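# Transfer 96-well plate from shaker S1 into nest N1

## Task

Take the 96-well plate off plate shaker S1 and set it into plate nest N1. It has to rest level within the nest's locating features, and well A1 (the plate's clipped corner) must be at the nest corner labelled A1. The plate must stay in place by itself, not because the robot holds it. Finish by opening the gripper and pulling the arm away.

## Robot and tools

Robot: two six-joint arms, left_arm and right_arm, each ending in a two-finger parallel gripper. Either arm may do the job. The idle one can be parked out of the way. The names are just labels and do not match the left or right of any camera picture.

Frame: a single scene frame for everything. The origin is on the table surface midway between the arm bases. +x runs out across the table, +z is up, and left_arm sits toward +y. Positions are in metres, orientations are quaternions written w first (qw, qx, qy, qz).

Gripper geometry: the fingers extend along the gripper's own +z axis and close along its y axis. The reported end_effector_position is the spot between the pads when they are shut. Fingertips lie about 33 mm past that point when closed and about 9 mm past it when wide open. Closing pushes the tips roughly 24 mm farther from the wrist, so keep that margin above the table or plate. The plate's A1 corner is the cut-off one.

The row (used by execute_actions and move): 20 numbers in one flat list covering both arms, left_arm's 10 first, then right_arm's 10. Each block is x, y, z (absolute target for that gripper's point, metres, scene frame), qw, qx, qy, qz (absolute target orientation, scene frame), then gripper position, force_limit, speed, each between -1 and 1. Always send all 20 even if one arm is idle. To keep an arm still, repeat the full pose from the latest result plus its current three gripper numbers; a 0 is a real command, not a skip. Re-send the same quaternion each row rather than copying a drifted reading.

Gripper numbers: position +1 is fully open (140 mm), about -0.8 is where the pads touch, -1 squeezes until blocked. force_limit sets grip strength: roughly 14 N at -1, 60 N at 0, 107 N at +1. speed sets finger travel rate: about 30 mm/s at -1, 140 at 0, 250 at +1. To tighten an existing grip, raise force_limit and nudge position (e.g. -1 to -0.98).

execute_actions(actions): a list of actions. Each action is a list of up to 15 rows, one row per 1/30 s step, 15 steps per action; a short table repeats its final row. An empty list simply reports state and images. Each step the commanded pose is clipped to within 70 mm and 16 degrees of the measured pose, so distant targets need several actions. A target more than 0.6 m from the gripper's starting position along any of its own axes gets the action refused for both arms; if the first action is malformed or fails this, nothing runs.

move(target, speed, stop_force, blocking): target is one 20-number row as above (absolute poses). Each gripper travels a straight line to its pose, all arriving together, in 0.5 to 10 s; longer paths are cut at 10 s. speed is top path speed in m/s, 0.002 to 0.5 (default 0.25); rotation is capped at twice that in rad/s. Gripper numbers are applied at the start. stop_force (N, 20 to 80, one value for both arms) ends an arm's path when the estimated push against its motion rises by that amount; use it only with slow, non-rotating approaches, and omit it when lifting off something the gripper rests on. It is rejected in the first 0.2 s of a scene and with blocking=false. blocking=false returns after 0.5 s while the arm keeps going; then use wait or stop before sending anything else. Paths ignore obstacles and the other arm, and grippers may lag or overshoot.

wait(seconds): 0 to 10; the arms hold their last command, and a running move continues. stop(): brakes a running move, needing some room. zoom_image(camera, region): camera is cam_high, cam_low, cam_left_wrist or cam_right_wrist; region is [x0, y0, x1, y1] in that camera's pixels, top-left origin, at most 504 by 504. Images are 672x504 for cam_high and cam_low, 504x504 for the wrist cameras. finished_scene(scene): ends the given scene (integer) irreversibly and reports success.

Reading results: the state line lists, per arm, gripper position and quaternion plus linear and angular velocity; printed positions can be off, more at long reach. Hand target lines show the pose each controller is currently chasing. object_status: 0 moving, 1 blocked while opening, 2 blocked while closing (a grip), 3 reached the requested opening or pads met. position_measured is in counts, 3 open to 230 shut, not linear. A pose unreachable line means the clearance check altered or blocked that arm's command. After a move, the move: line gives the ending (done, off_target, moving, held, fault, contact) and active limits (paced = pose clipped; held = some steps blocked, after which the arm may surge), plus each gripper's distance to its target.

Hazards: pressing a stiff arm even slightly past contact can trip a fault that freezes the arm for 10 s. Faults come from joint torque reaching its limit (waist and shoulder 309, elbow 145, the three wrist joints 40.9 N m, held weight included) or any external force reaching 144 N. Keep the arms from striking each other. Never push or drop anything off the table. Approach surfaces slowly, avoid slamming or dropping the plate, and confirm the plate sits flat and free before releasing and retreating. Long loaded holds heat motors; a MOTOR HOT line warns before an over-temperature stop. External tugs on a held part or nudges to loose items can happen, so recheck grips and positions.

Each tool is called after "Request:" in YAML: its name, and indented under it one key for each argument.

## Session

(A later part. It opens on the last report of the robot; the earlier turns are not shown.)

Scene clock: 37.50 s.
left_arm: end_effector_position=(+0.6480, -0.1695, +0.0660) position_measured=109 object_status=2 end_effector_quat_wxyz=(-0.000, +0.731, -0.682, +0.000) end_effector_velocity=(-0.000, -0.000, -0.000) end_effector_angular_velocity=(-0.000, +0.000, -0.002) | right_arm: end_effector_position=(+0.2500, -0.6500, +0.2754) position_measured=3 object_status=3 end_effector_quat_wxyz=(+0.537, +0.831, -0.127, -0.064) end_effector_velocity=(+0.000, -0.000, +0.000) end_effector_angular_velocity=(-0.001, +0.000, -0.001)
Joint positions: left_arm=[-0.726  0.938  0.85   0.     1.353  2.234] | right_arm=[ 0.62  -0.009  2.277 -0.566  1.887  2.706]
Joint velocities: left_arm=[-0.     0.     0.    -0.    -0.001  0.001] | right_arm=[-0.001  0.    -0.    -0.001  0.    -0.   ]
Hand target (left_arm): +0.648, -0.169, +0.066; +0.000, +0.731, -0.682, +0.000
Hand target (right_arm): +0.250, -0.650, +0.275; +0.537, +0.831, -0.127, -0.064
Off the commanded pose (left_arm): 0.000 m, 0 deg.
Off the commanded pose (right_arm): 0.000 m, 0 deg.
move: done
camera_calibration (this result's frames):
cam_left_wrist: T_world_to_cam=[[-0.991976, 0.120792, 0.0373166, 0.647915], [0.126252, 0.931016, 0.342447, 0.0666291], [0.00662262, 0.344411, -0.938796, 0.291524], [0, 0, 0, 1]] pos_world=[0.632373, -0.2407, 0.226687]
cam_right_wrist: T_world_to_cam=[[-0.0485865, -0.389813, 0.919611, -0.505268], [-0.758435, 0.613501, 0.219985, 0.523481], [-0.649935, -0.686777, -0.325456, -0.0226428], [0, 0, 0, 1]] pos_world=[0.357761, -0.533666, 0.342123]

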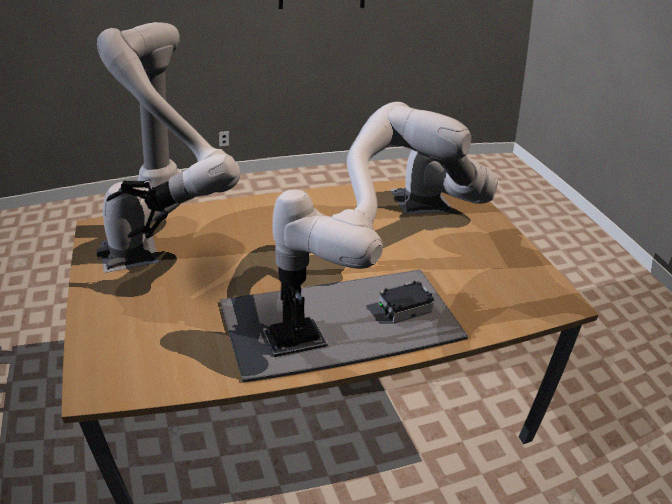

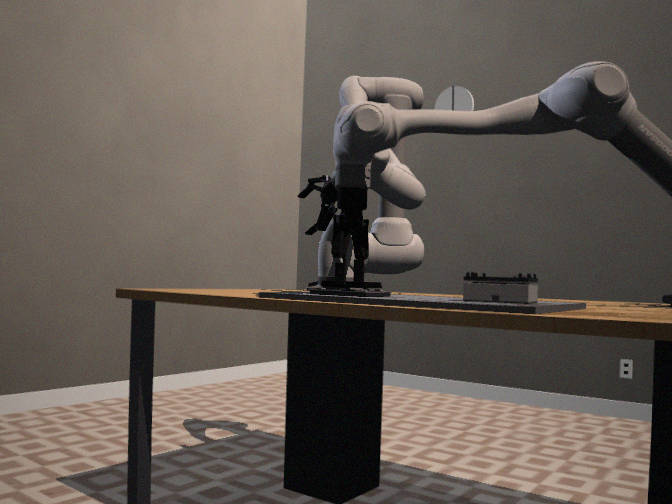

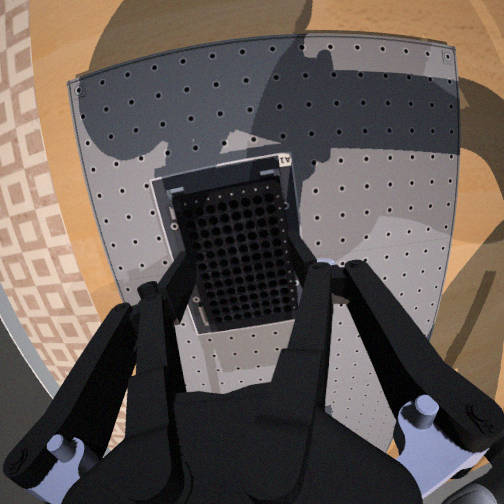

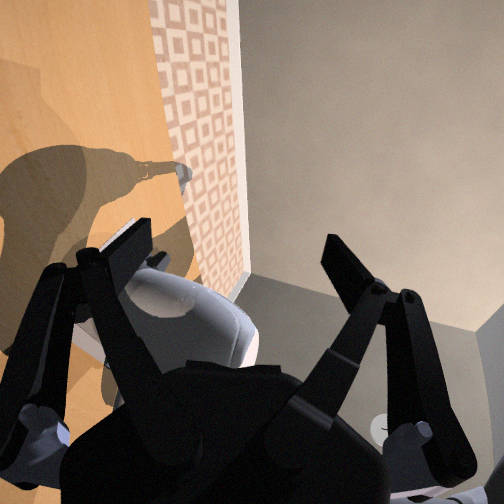

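Request:
move:
  target: [0.649,-0.1695,0.05,0,0.7284,-0.685,0,-1,-0.3,-0.5,0.25,-0.65,0.2754,0.537,0.831,-0.127,-0.064,1,0,0]
  speed: 0.008
  stop_force: 25

Request:
zoom_image:
  camera: "cam_left_wrist"
  region: [100,100,400,400]

Scene clock: 50.23 s.
left_arm: end_effector_position=(+0.6484, -0.1695, +0.0604) position_measured=109 object_status=2 end_effector_quat_wxyz=(+0.000, +0.730, -0.683, +0.000) end_effector_velocity=(+0.000, +0.000, +0.003) end_effector_angular_velocity=(+0.001, -0.000, +0.001) | right_arm: end_effector_position=(+0.2500, -0.6500, +0.2754) position_measured=3 object_status=3 end_effector_quat_wxyz=(+0.537, +0.831, -0.127, -0.064) end_effector_velocity=(+0.000, -0.000, +0.000) end_effector_angular_velocity=(+0.001, -0.000, -0.001)
Joint positions: left_arm=[-0.726  0.941  0.854  0.     1.346  2.238] | right_arm=[ 0.62  -0.009  2.277 -0.566  1.887  2.706]
Joint velocities: left_arm=[-0.    -0.001 -0.004  0.001  0.005 -0.001] | right_arm=[-0.001 -0.    -0.     0.    -0.    -0.   ]
Hand target (left_arm): +0.648, -0.170, +0.061; +0.000, +0.730, -0.683, +0.000
Hand target (right_arm): +0.250, -0.650, +0.275; +0.537, +0.831, -0.127, -0.064
Off the commanded pose (left_arm): 0.010 m, 0 deg.
Off the commanded pose (right_arm): 0.000 m, 0 deg.
move: contact (left_arm)
camera_calibration (this result's frames):
cam_left_wrist: T_world_to_cam=[[-0.99161, 0.123793, 0.0372183, 0.648777], [0.129035, 0.930665, 0.342363, 0.0666516], [0.00774439, 0.344293, -0.93883, 0.285516], [0, 0, 0, 1]] pos_world=[0.632522, -0.240646, 0.221086]
cam_right_wrist: T_world_to_cam=[[-0.0485863, -0.389813, 0.919612, -0.505268], [-0.758435, 0.613501, 0.219985, 0.523481], [-0.649935, -0.686777, -0.325455, -0.0226429], [0, 0, 0, 1]] pos_world=[0.357761, -0.533666, 0.342123]

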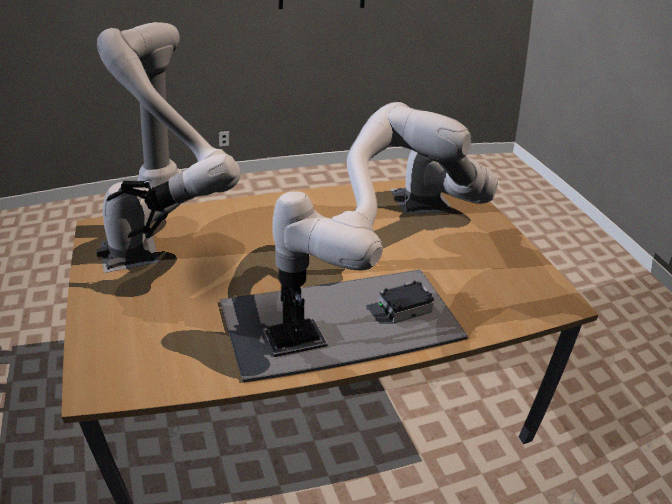

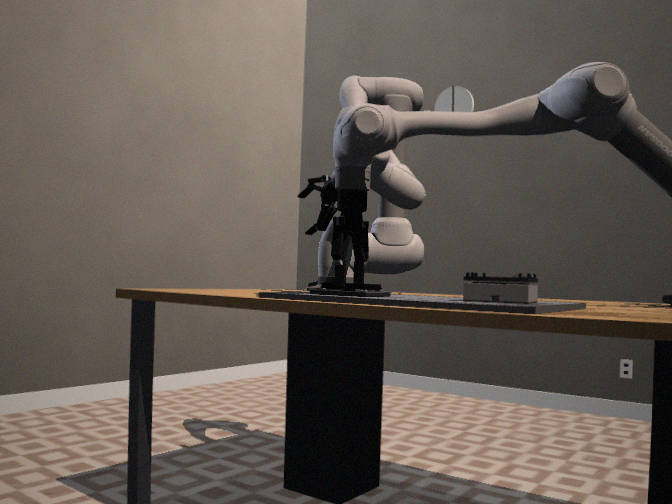

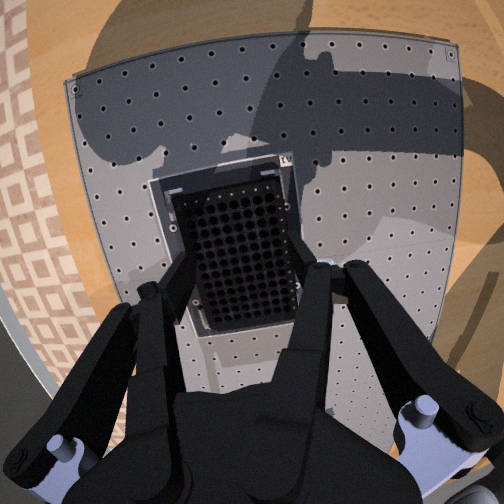

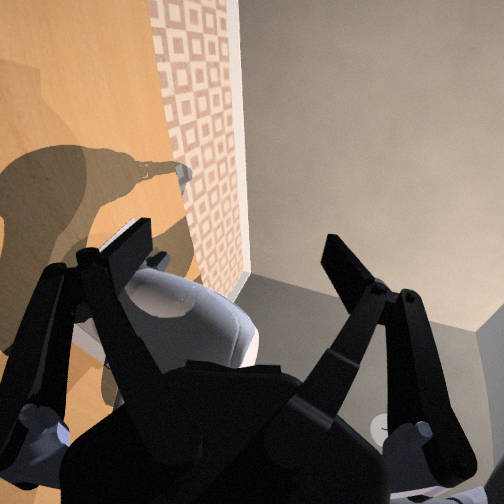

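Region (100, 100, 400, 400) of cam_left_wrist's 504x504 image, scaled by 1.680, with more detail than that image has.

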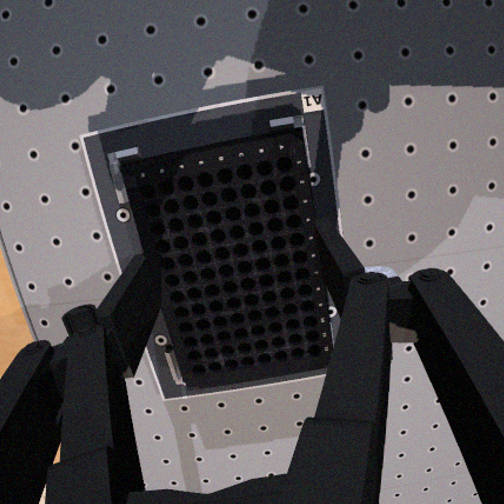

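Request:
move:
  target: [0.649,-0.1695,0.065,0,0.7284,-0.685,0,-1,-0.3,-0.5,0.25,-0.65,0.2754,0.537,0.831,-0.127,-0.064,1,0,0]
  speed: 0.02

Request:
move:
  target: [0.6505,-0.1705,0.065,0,0.7284,-0.685,0,-1,-0.3,-0.5,0.25,-0.65,0.2754,0.537,0.831,-0.127,-0.064,1,0,0]
  speed: 0.02

Request:
move:
  target: [0.6505,-0.1705,0.05,0,0.7284,-0.685,0,-1,-0.3,-0.5,0.25,-0.65,0.2754,0.537,0.831,-0.127,-0.064,1,0,0]
  speed: 0.008
  stop_force: 25

Request:
zoom_image:
  camera: "cam_left_wrist"
  region: [100,100,400,400]

Scene clock: 55.37 s.
left_arm: end_effector_position=(+0.6490, -0.1695, +0.0650) position_measured=109 object_status=2 end_effector_quat_wxyz=(-0.000, +0.728, -0.685, -0.000) end_effector_velocity=(+0.000, +0.000, +0.000) end_effector_angular_velocity=(+0.000, -0.001, -0.001) | right_arm: end_effector_position=(+0.2500, -0.6500, +0.2754) position_measured=3 object_status=3 end_effector_quat_wxyz=(+0.537, +0.831, -0.127, -0.064) end_effector_velocity=(+0.000, +0.000, +0.000) end_effector_angular_velocity=(-0.001, -0.001, +0.001)
Joint positions: left_arm=[-0.725  0.94   0.848  0.     1.353  2.244] | right_arm=[ 0.62  -0.009  2.277 -0.566  1.887  2.706]
Joint velocities: left_arm=[ 0.     0.    -0.001  0.001 -0.     0.001] | right_arm=[ 0.001 -0.    -0.    -0.001  0.     0.   ]
Hand target (left_arm): +0.649, -0.170, +0.065; +0.000, +0.728, -0.685, +0.000
Hand target (right_arm): +0.250, -0.650, +0.275; +0.537, +0.831, -0.127, -0.064
Off the commanded pose (left_arm): 0.000 m, 0 deg.
Off the commanded pose (right_arm): 0.000 m, 0 deg.
move: done
camera_calibration (this result's frames):
cam_left_wrist: T_world_to_cam=[[-0.990901, 0.129306, 0.0373426, 0.649698], [0.13425, 0.929891, 0.342462, 0.0614879], [0.00955783, 0.344359, -0.938789, 0.288609], [0, 0, 0, 1]] pos_world=[0.632773, -0.240572, 0.225624]
cam_right_wrist: T_world_to_cam=[[-0.0485863, -0.389813, 0.919612, -0.505268], [-0.758435, 0.6135, 0.219985, 0.523481], [-0.649935, -0.686777, -0.325455, -0.022643], [0, 0, 0, 1]] pos_world=[0.357761, -0.533666, 0.342123]

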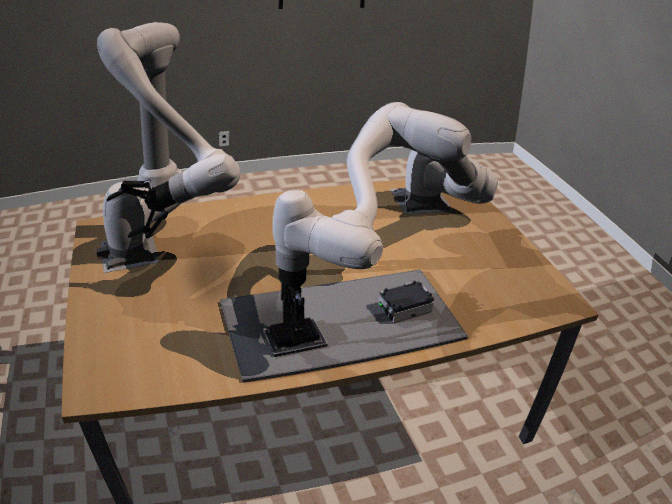

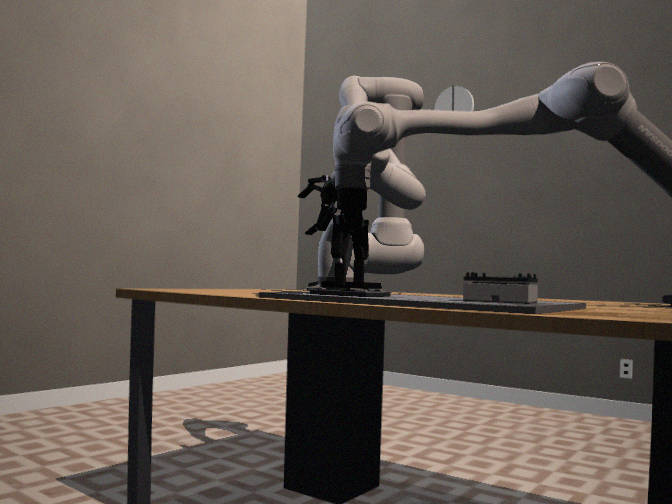

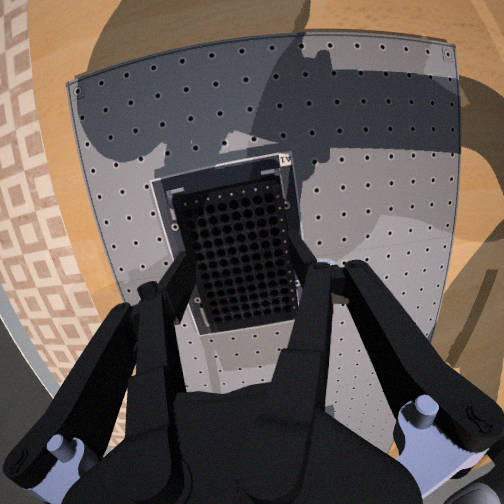

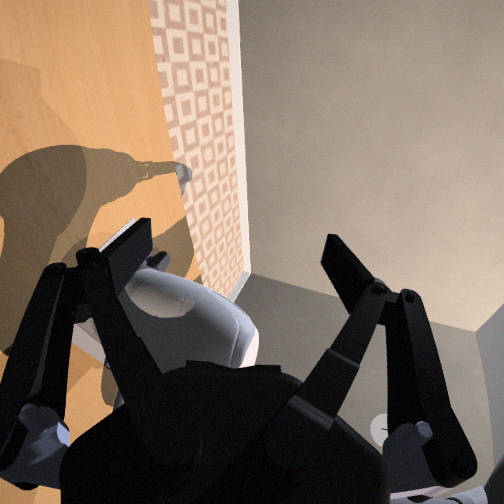

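Scene clock: 56.07 s.
left_arm: end_effector_position=(+0.6505, -0.1705, +0.0650) position_measured=109 object_status=2 end_effector_quat_wxyz=(+0.000, +0.728, -0.685, +0.000) end_effector_velocity=(+0.000, +0.000, +0.000) end_effector_angular_velocity=(+0.000, -0.000, +0.002) | right_arm: end_effector_position=(+0.2500, -0.6500, +0.2754) position_measured=3 object_status=3 end_effector_quat_wxyz=(+0.537, +0.831, -0.127, -0.064) end_effector_velocity=(-0.000, -0.000, -0.000) end_effector_angular_velocity=(-0.001, +0.000, -0.000)
Joint positions: left_arm=[-0.725  0.944  0.841  0.     1.357  2.244] | right_arm=[ 0.62  -0.009  2.277 -0.566  1.887  2.706]
Joint velocities: left_arm=[ 0.    -0.    -0.001  0.001  0.001 -0.002] | right_arm=[-0.  0.  0. -0.  0.  0.]
Hand target (left_arm): +0.651, -0.171, +0.065; +0.000, +0.728, -0.685, +0.000
Hand target (right_arm): +0.250, -0.650, +0.275; +0.537, +0.831, -0.127, -0.064
Off the commanded pose (left_arm): 0.000 m, 0 deg.
Off the commanded pose (right_arm): 0.000 m, 0 deg.
move: done
camera_calibration (this result's frames):
cam_left_wrist: T_world_to_cam=[[-0.990901, 0.129314, 0.0373178, 0.651317], [0.134249, 0.929898, 0.342443, 0.0621944], [0.00958082, 0.344337, -0.938797, 0.288963], [0, 0, 0, 1]] pos_world=[0.634272, -0.241559, 0.225674]
cam_right_wrist: T_world_to_cam=[[-0.0485863, -0.389813, 0.919612, -0.505268], [-0.758435, 0.6135, 0.219985, 0.523481], [-0.649935, -0.686777, -0.325455, -0.022643], [0, 0, 0, 1]] pos_world=[0.357761, -0.533666, 0.342123]

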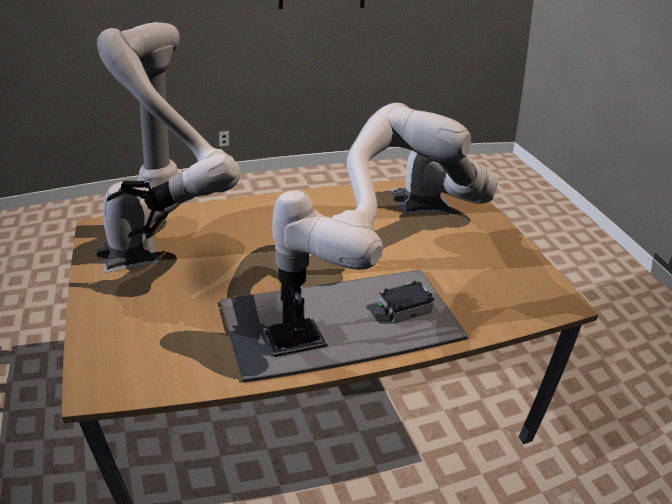

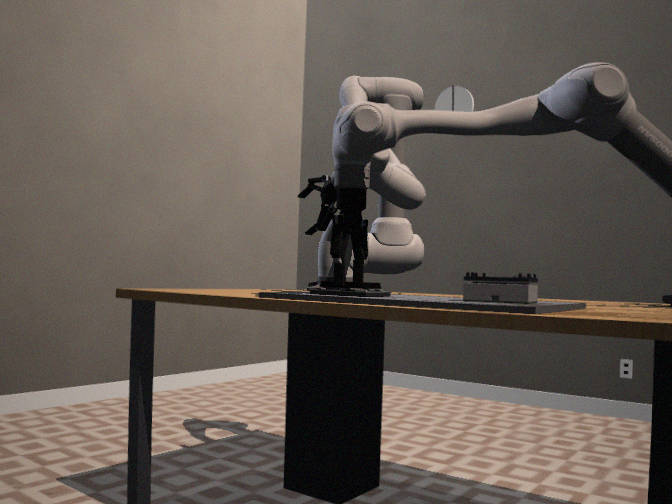

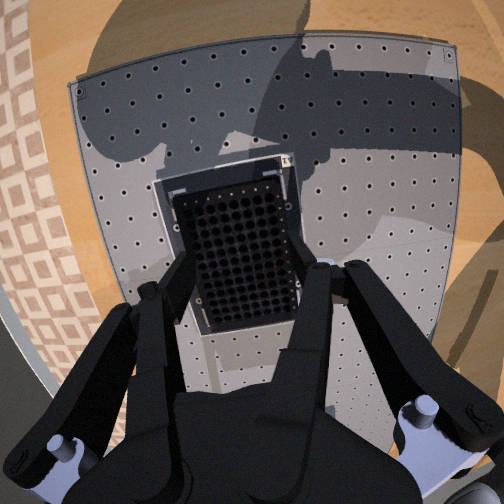

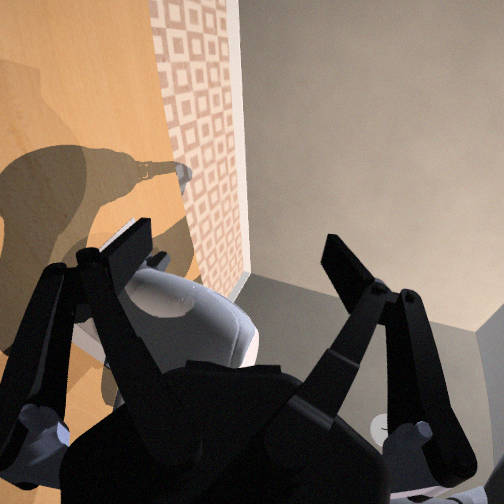

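Scene clock: 57.37 s.
left_arm: end_effector_position=(+0.6507, -0.1704, +0.0573) position_measured=109 object_status=2 end_effector_quat_wxyz=(-0.000, +0.728, -0.685, +0.000) end_effector_velocity=(+0.000, +0.000, +0.002) end_effector_angular_velocity=(+0.001, +0.000, +0.000) | right_arm: end_effector_position=(+0.2500, -0.6500, +0.2754) position_measured=3 object_status=3 end_effector_quat_wxyz=(+0.537, +0.831, -0.127, -0.064) end_effector_velocity=(-0.000, -0.000, +0.000) end_effector_angular_velocity=(+0.000, -0.000, -0.001)
Joint positions: left_arm=[-0.725  0.947  0.848  0.     1.346  2.244] | right_arm=[ 0.62  -0.009  2.277 -0.566  1.887  2.706]
Joint velocities: left_arm=[ 0.    -0.001 -0.003  0.     0.005  0.   ] | right_arm=[ 0.    -0.001  0.     0.001  0.     0.   ]
Hand target (left_arm): +0.651, -0.170, +0.058; -0.000, +0.728, -0.685, +0.000
Hand target (right_arm): +0.250, -0.650, +0.275; +0.537, +0.831, -0.127, -0.064
Off the commanded pose (left_arm): 0.007 m, 0 deg.
Off the commanded pose (right_arm): 0.000 m, 0 deg.
move: contact (left_arm)
camera_calibration (this result's frames):
cam_left_wrist: T_world_to_cam=[[-0.990923, 0.129254, 0.0369333, 0.65181], [0.13406, 0.92991, 0.342483, 0.0648121], [0.00992264, 0.344326, -0.938798, 0.281491], [0, 0, 0, 1]] pos_world=[0.634412, -0.241443, 0.217993]
cam_right_wrist: T_world_to_cam=[[-0.0485864, -0.389813, 0.919611, -0.505268], [-0.758435, 0.6135, 0.219985, 0.523481], [-0.649935, -0.686777, -0.325456, -0.0226429], [0, 0, 0, 1]] pos_world=[0.357761, -0.533666, 0.342123]

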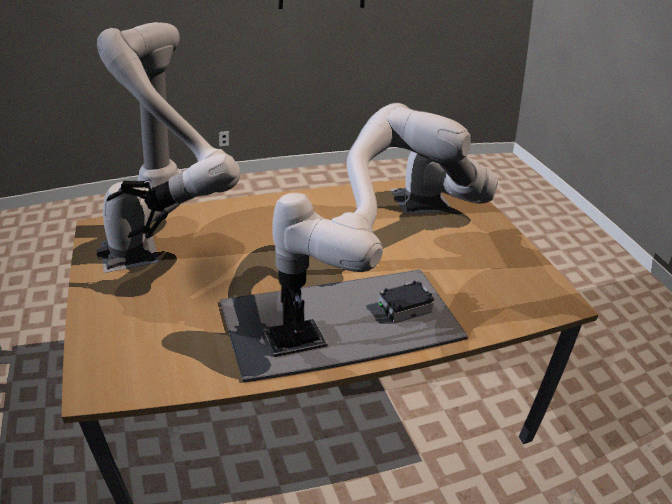

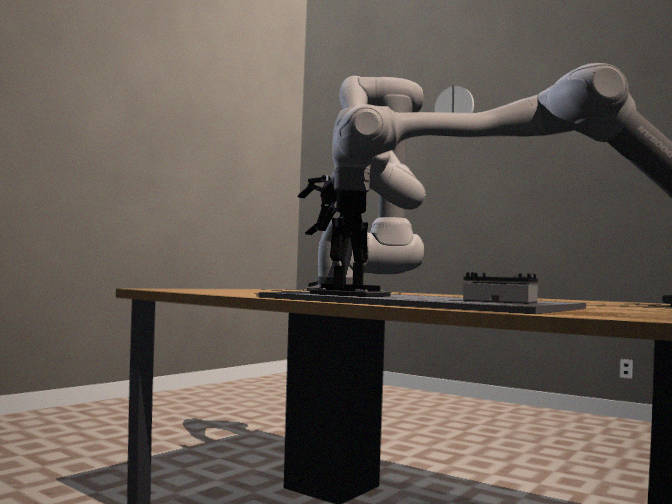

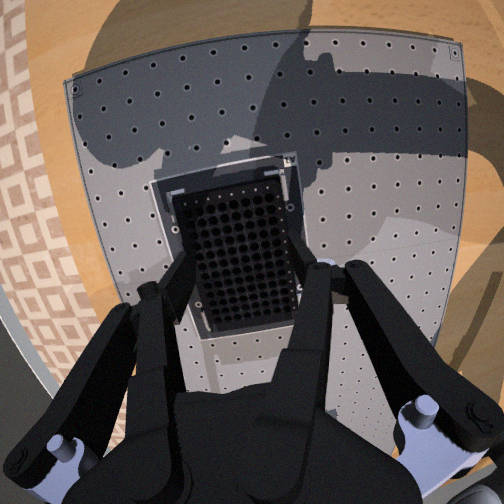

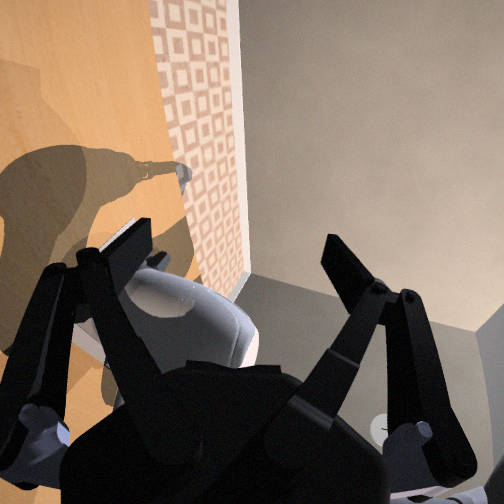

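Region (100, 100, 400, 400) of cam_left_wrist's 504x504 image, scaled by 1.680, with more detail than that image has.

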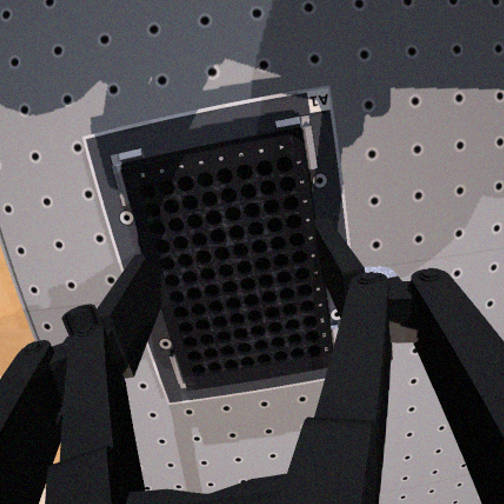

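Went 3 mm deeper: seated. Release and lift.

Request:
move:
  target: [0.6506,-0.1704,0.0585,0,0.7284,-0.685,0,0.4,0,-0.5,0.25,-0.65,0.2754,0.537,0.831,-0.127,-0.064,1,0,0]
  speed: 0.01

Request:
move:
  target: [0.6506,-0.1704,0.15,0,0.7284,-0.685,0,0.4,0,-0.5,0.25,-0.65,0.2754,0.537,0.831,-0.127,-0.064,1,0,0]
  speed: 0.1

Request:
zoom_image:
  camera: "cam_left_wrist"
  region: [130,100,370,340]

Request:
zoom_image:
  camera: "cam_low"
  region: [290,260,410,310]

Scene clock: 62.03 s.
left_arm: end_effector_position=(+0.6506, -0.1704, +0.0585) position_measured=78 object_status=3 end_effector_quat_wxyz=(-0.000, +0.728, -0.685, -0.000) end_effector_velocity=(-0.001, -0.000, +0.000) end_effector_angular_velocity=(-0.000, +0.001, -0.000) | right_arm: end_effector_position=(+0.2500, -0.6500, +0.2754) position_measured=3 object_status=3 end_effector_quat_wxyz=(+0.537, +0.831, -0.127, -0.064) end_effector_velocity=(-0.000, +0.000, +0.000) end_effector_angular_velocity=(-0.000, +0.000, -0.001)
Joint positions: left_arm=[-0.725  0.947  0.847  0.     1.348  2.244] | right_arm=[ 0.62  -0.009  2.277 -0.566  1.887  2.706]
Joint velocities: left_arm=[-0.001  0.    -0.    -0.001  0.001 -0.   ] | right_arm=[-0.  0. -0.  0.  0. -0.]
Hand target (left_arm): +0.651, -0.170, +0.059; +0.000, +0.728, -0.685, -0.000
Hand target (right_arm): +0.250, -0.650, +0.275; +0.537, +0.831, -0.127, -0.064
Off the commanded pose (left_arm): 0.000 m, 0 deg.
Off the commanded pose (right_arm): 0.000 m, 0 deg.
move: done
camera_calibration (this result's frames):
cam_left_wrist: T_world_to_cam=[[-0.990896, 0.129351, 0.0373414, 0.651626], [0.134292, 0.929881, 0.342472, 0.0643235], [0.00957581, 0.344368, -0.938786, 0.282806], [0, 0, 0, 1]] pos_world=[0.634347, -0.241491, 0.219132]
cam_right_wrist: T_world_to_cam=[[-0.0485865, -0.389813, 0.919612, -0.505268], [-0.758435, 0.613501, 0.219985, 0.523481], [-0.649935, -0.686777, -0.325456, -0.0226429], [0, 0, 0, 1]] pos_world=[0.357761, -0.533666, 0.342123]

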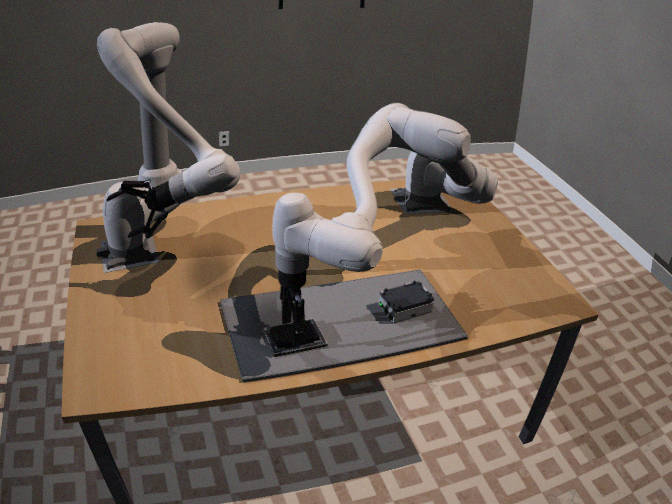

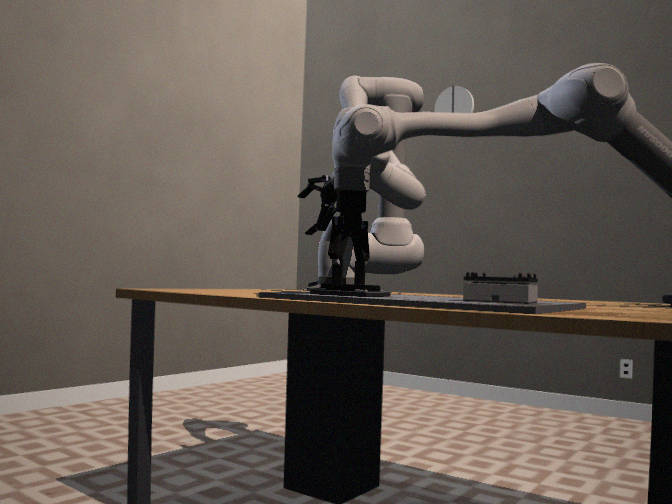

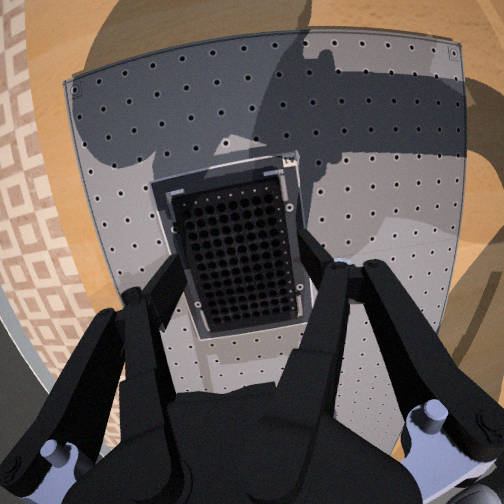

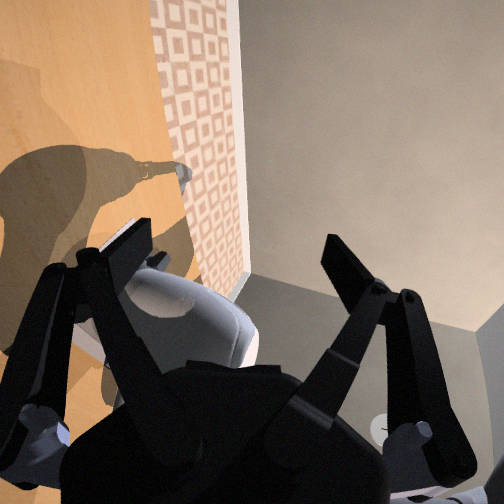

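Scene clock: 63.30 s.
left_arm: end_effector_position=(+0.6507, -0.1705, +0.1501) position_measured=78 object_status=3 end_effector_quat_wxyz=(+0.000, +0.728, -0.685, +0.000) end_effector_velocity=(-0.000, -0.000, +0.000) end_effector_angular_velocity=(-0.000, +0.000, +0.000) | right_arm: end_effector_position=(+0.2500, -0.6500, +0.2754) position_measured=3 object_status=3 end_effector_quat_wxyz=(+0.537, +0.831, -0.127, -0.064) end_effector_velocity=(-0.001, +0.000, +0.001) end_effector_angular_velocity=(-0.002, +0.002, +0.000)
Joint positions: left_arm=[-0.725  0.915  0.741  0.     1.485  2.244] | right_arm=[ 0.62  -0.009  2.277 -0.566  1.887  2.706]
Joint velocities: left_arm=[-0.     0.    -0.001 -0.001  0.001 -0.   ] | right_arm=[ 0.001  0.     0.     0.     0.002 -0.   ]
Hand target (left_arm): +0.651, -0.171, +0.150; +0.000, +0.728, -0.685, -0.000
Hand target (right_arm): +0.250, -0.650, +0.275; +0.537, +0.831, -0.127, -0.064
Off the commanded pose (left_arm): 0.000 m, 0 deg.
Off the commanded pose (right_arm): 0.000 m, 0 deg.
move: done
camera_calibration (this result's frames):
cam_left_wrist: T_world_to_cam=[[-0.990881, 0.129493, 0.0372348, 0.648361], [0.134389, 0.929898, 0.342388, 0.0329522], [0.00971221, 0.344269, -0.938821, 0.368733], [0, 0, 0, 1]] pos_world=[0.634439, -0.241544, 0.31075]
cam_right_wrist: T_world_to_cam=[[-0.0485864, -0.389813, 0.919611, -0.505268], [-0.758435, 0.613501, 0.219985, 0.523481], [-0.649935, -0.686777, -0.325456, -0.0226429], [0, 0, 0, 1]] pos_world=[0.357761, -0.533666, 0.342123]

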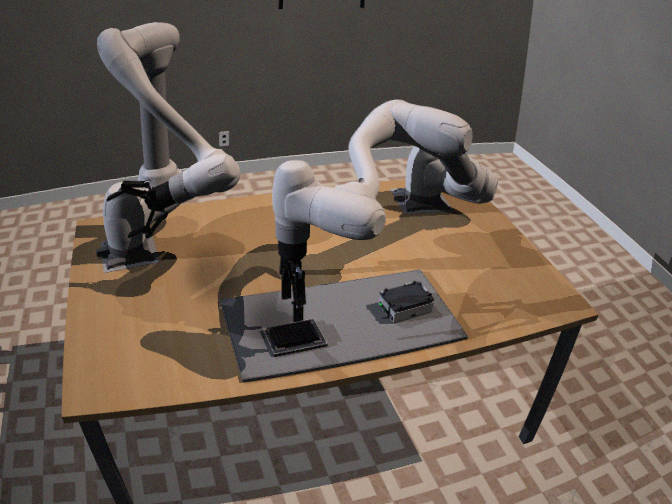

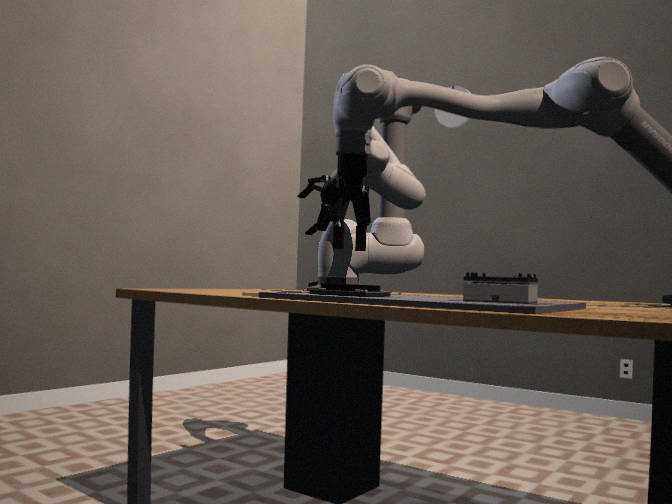

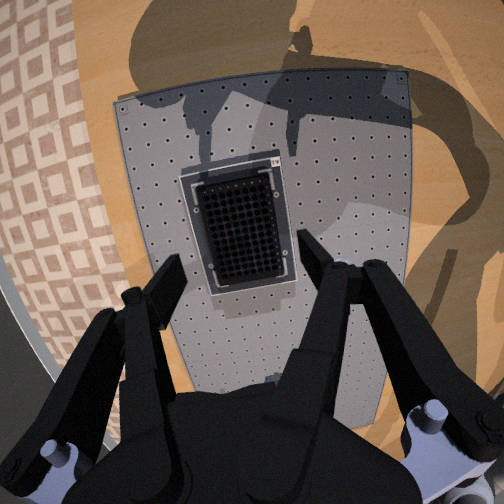

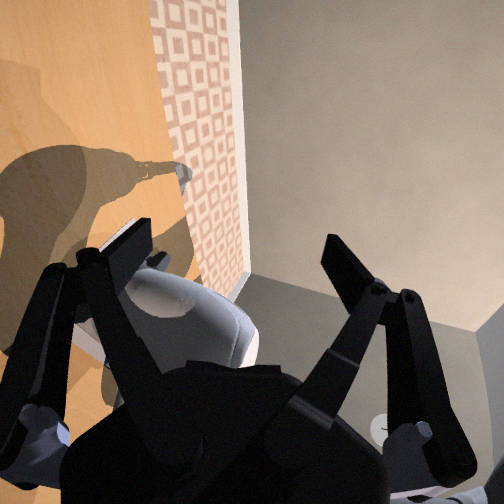

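Region (130, 100, 370, 340) of cam_left_wrist's 504x504 image, scaled by 2.100, with more detail than that image has.

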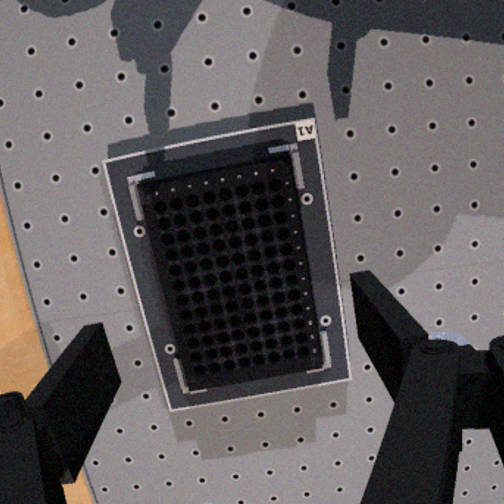

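Region (290, 260, 410, 310) of cam_low's 672x504 image, scaled by 4.200, with more detail than that image has; it fills the top 210 rows of this view, and the rest is white.

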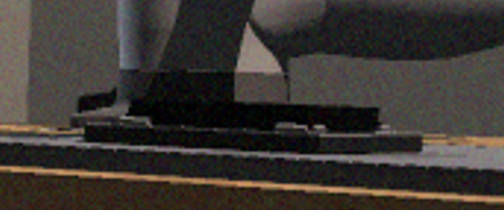

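Request:
finished_scene:
  scene: 2

The scene is finished: the task was done.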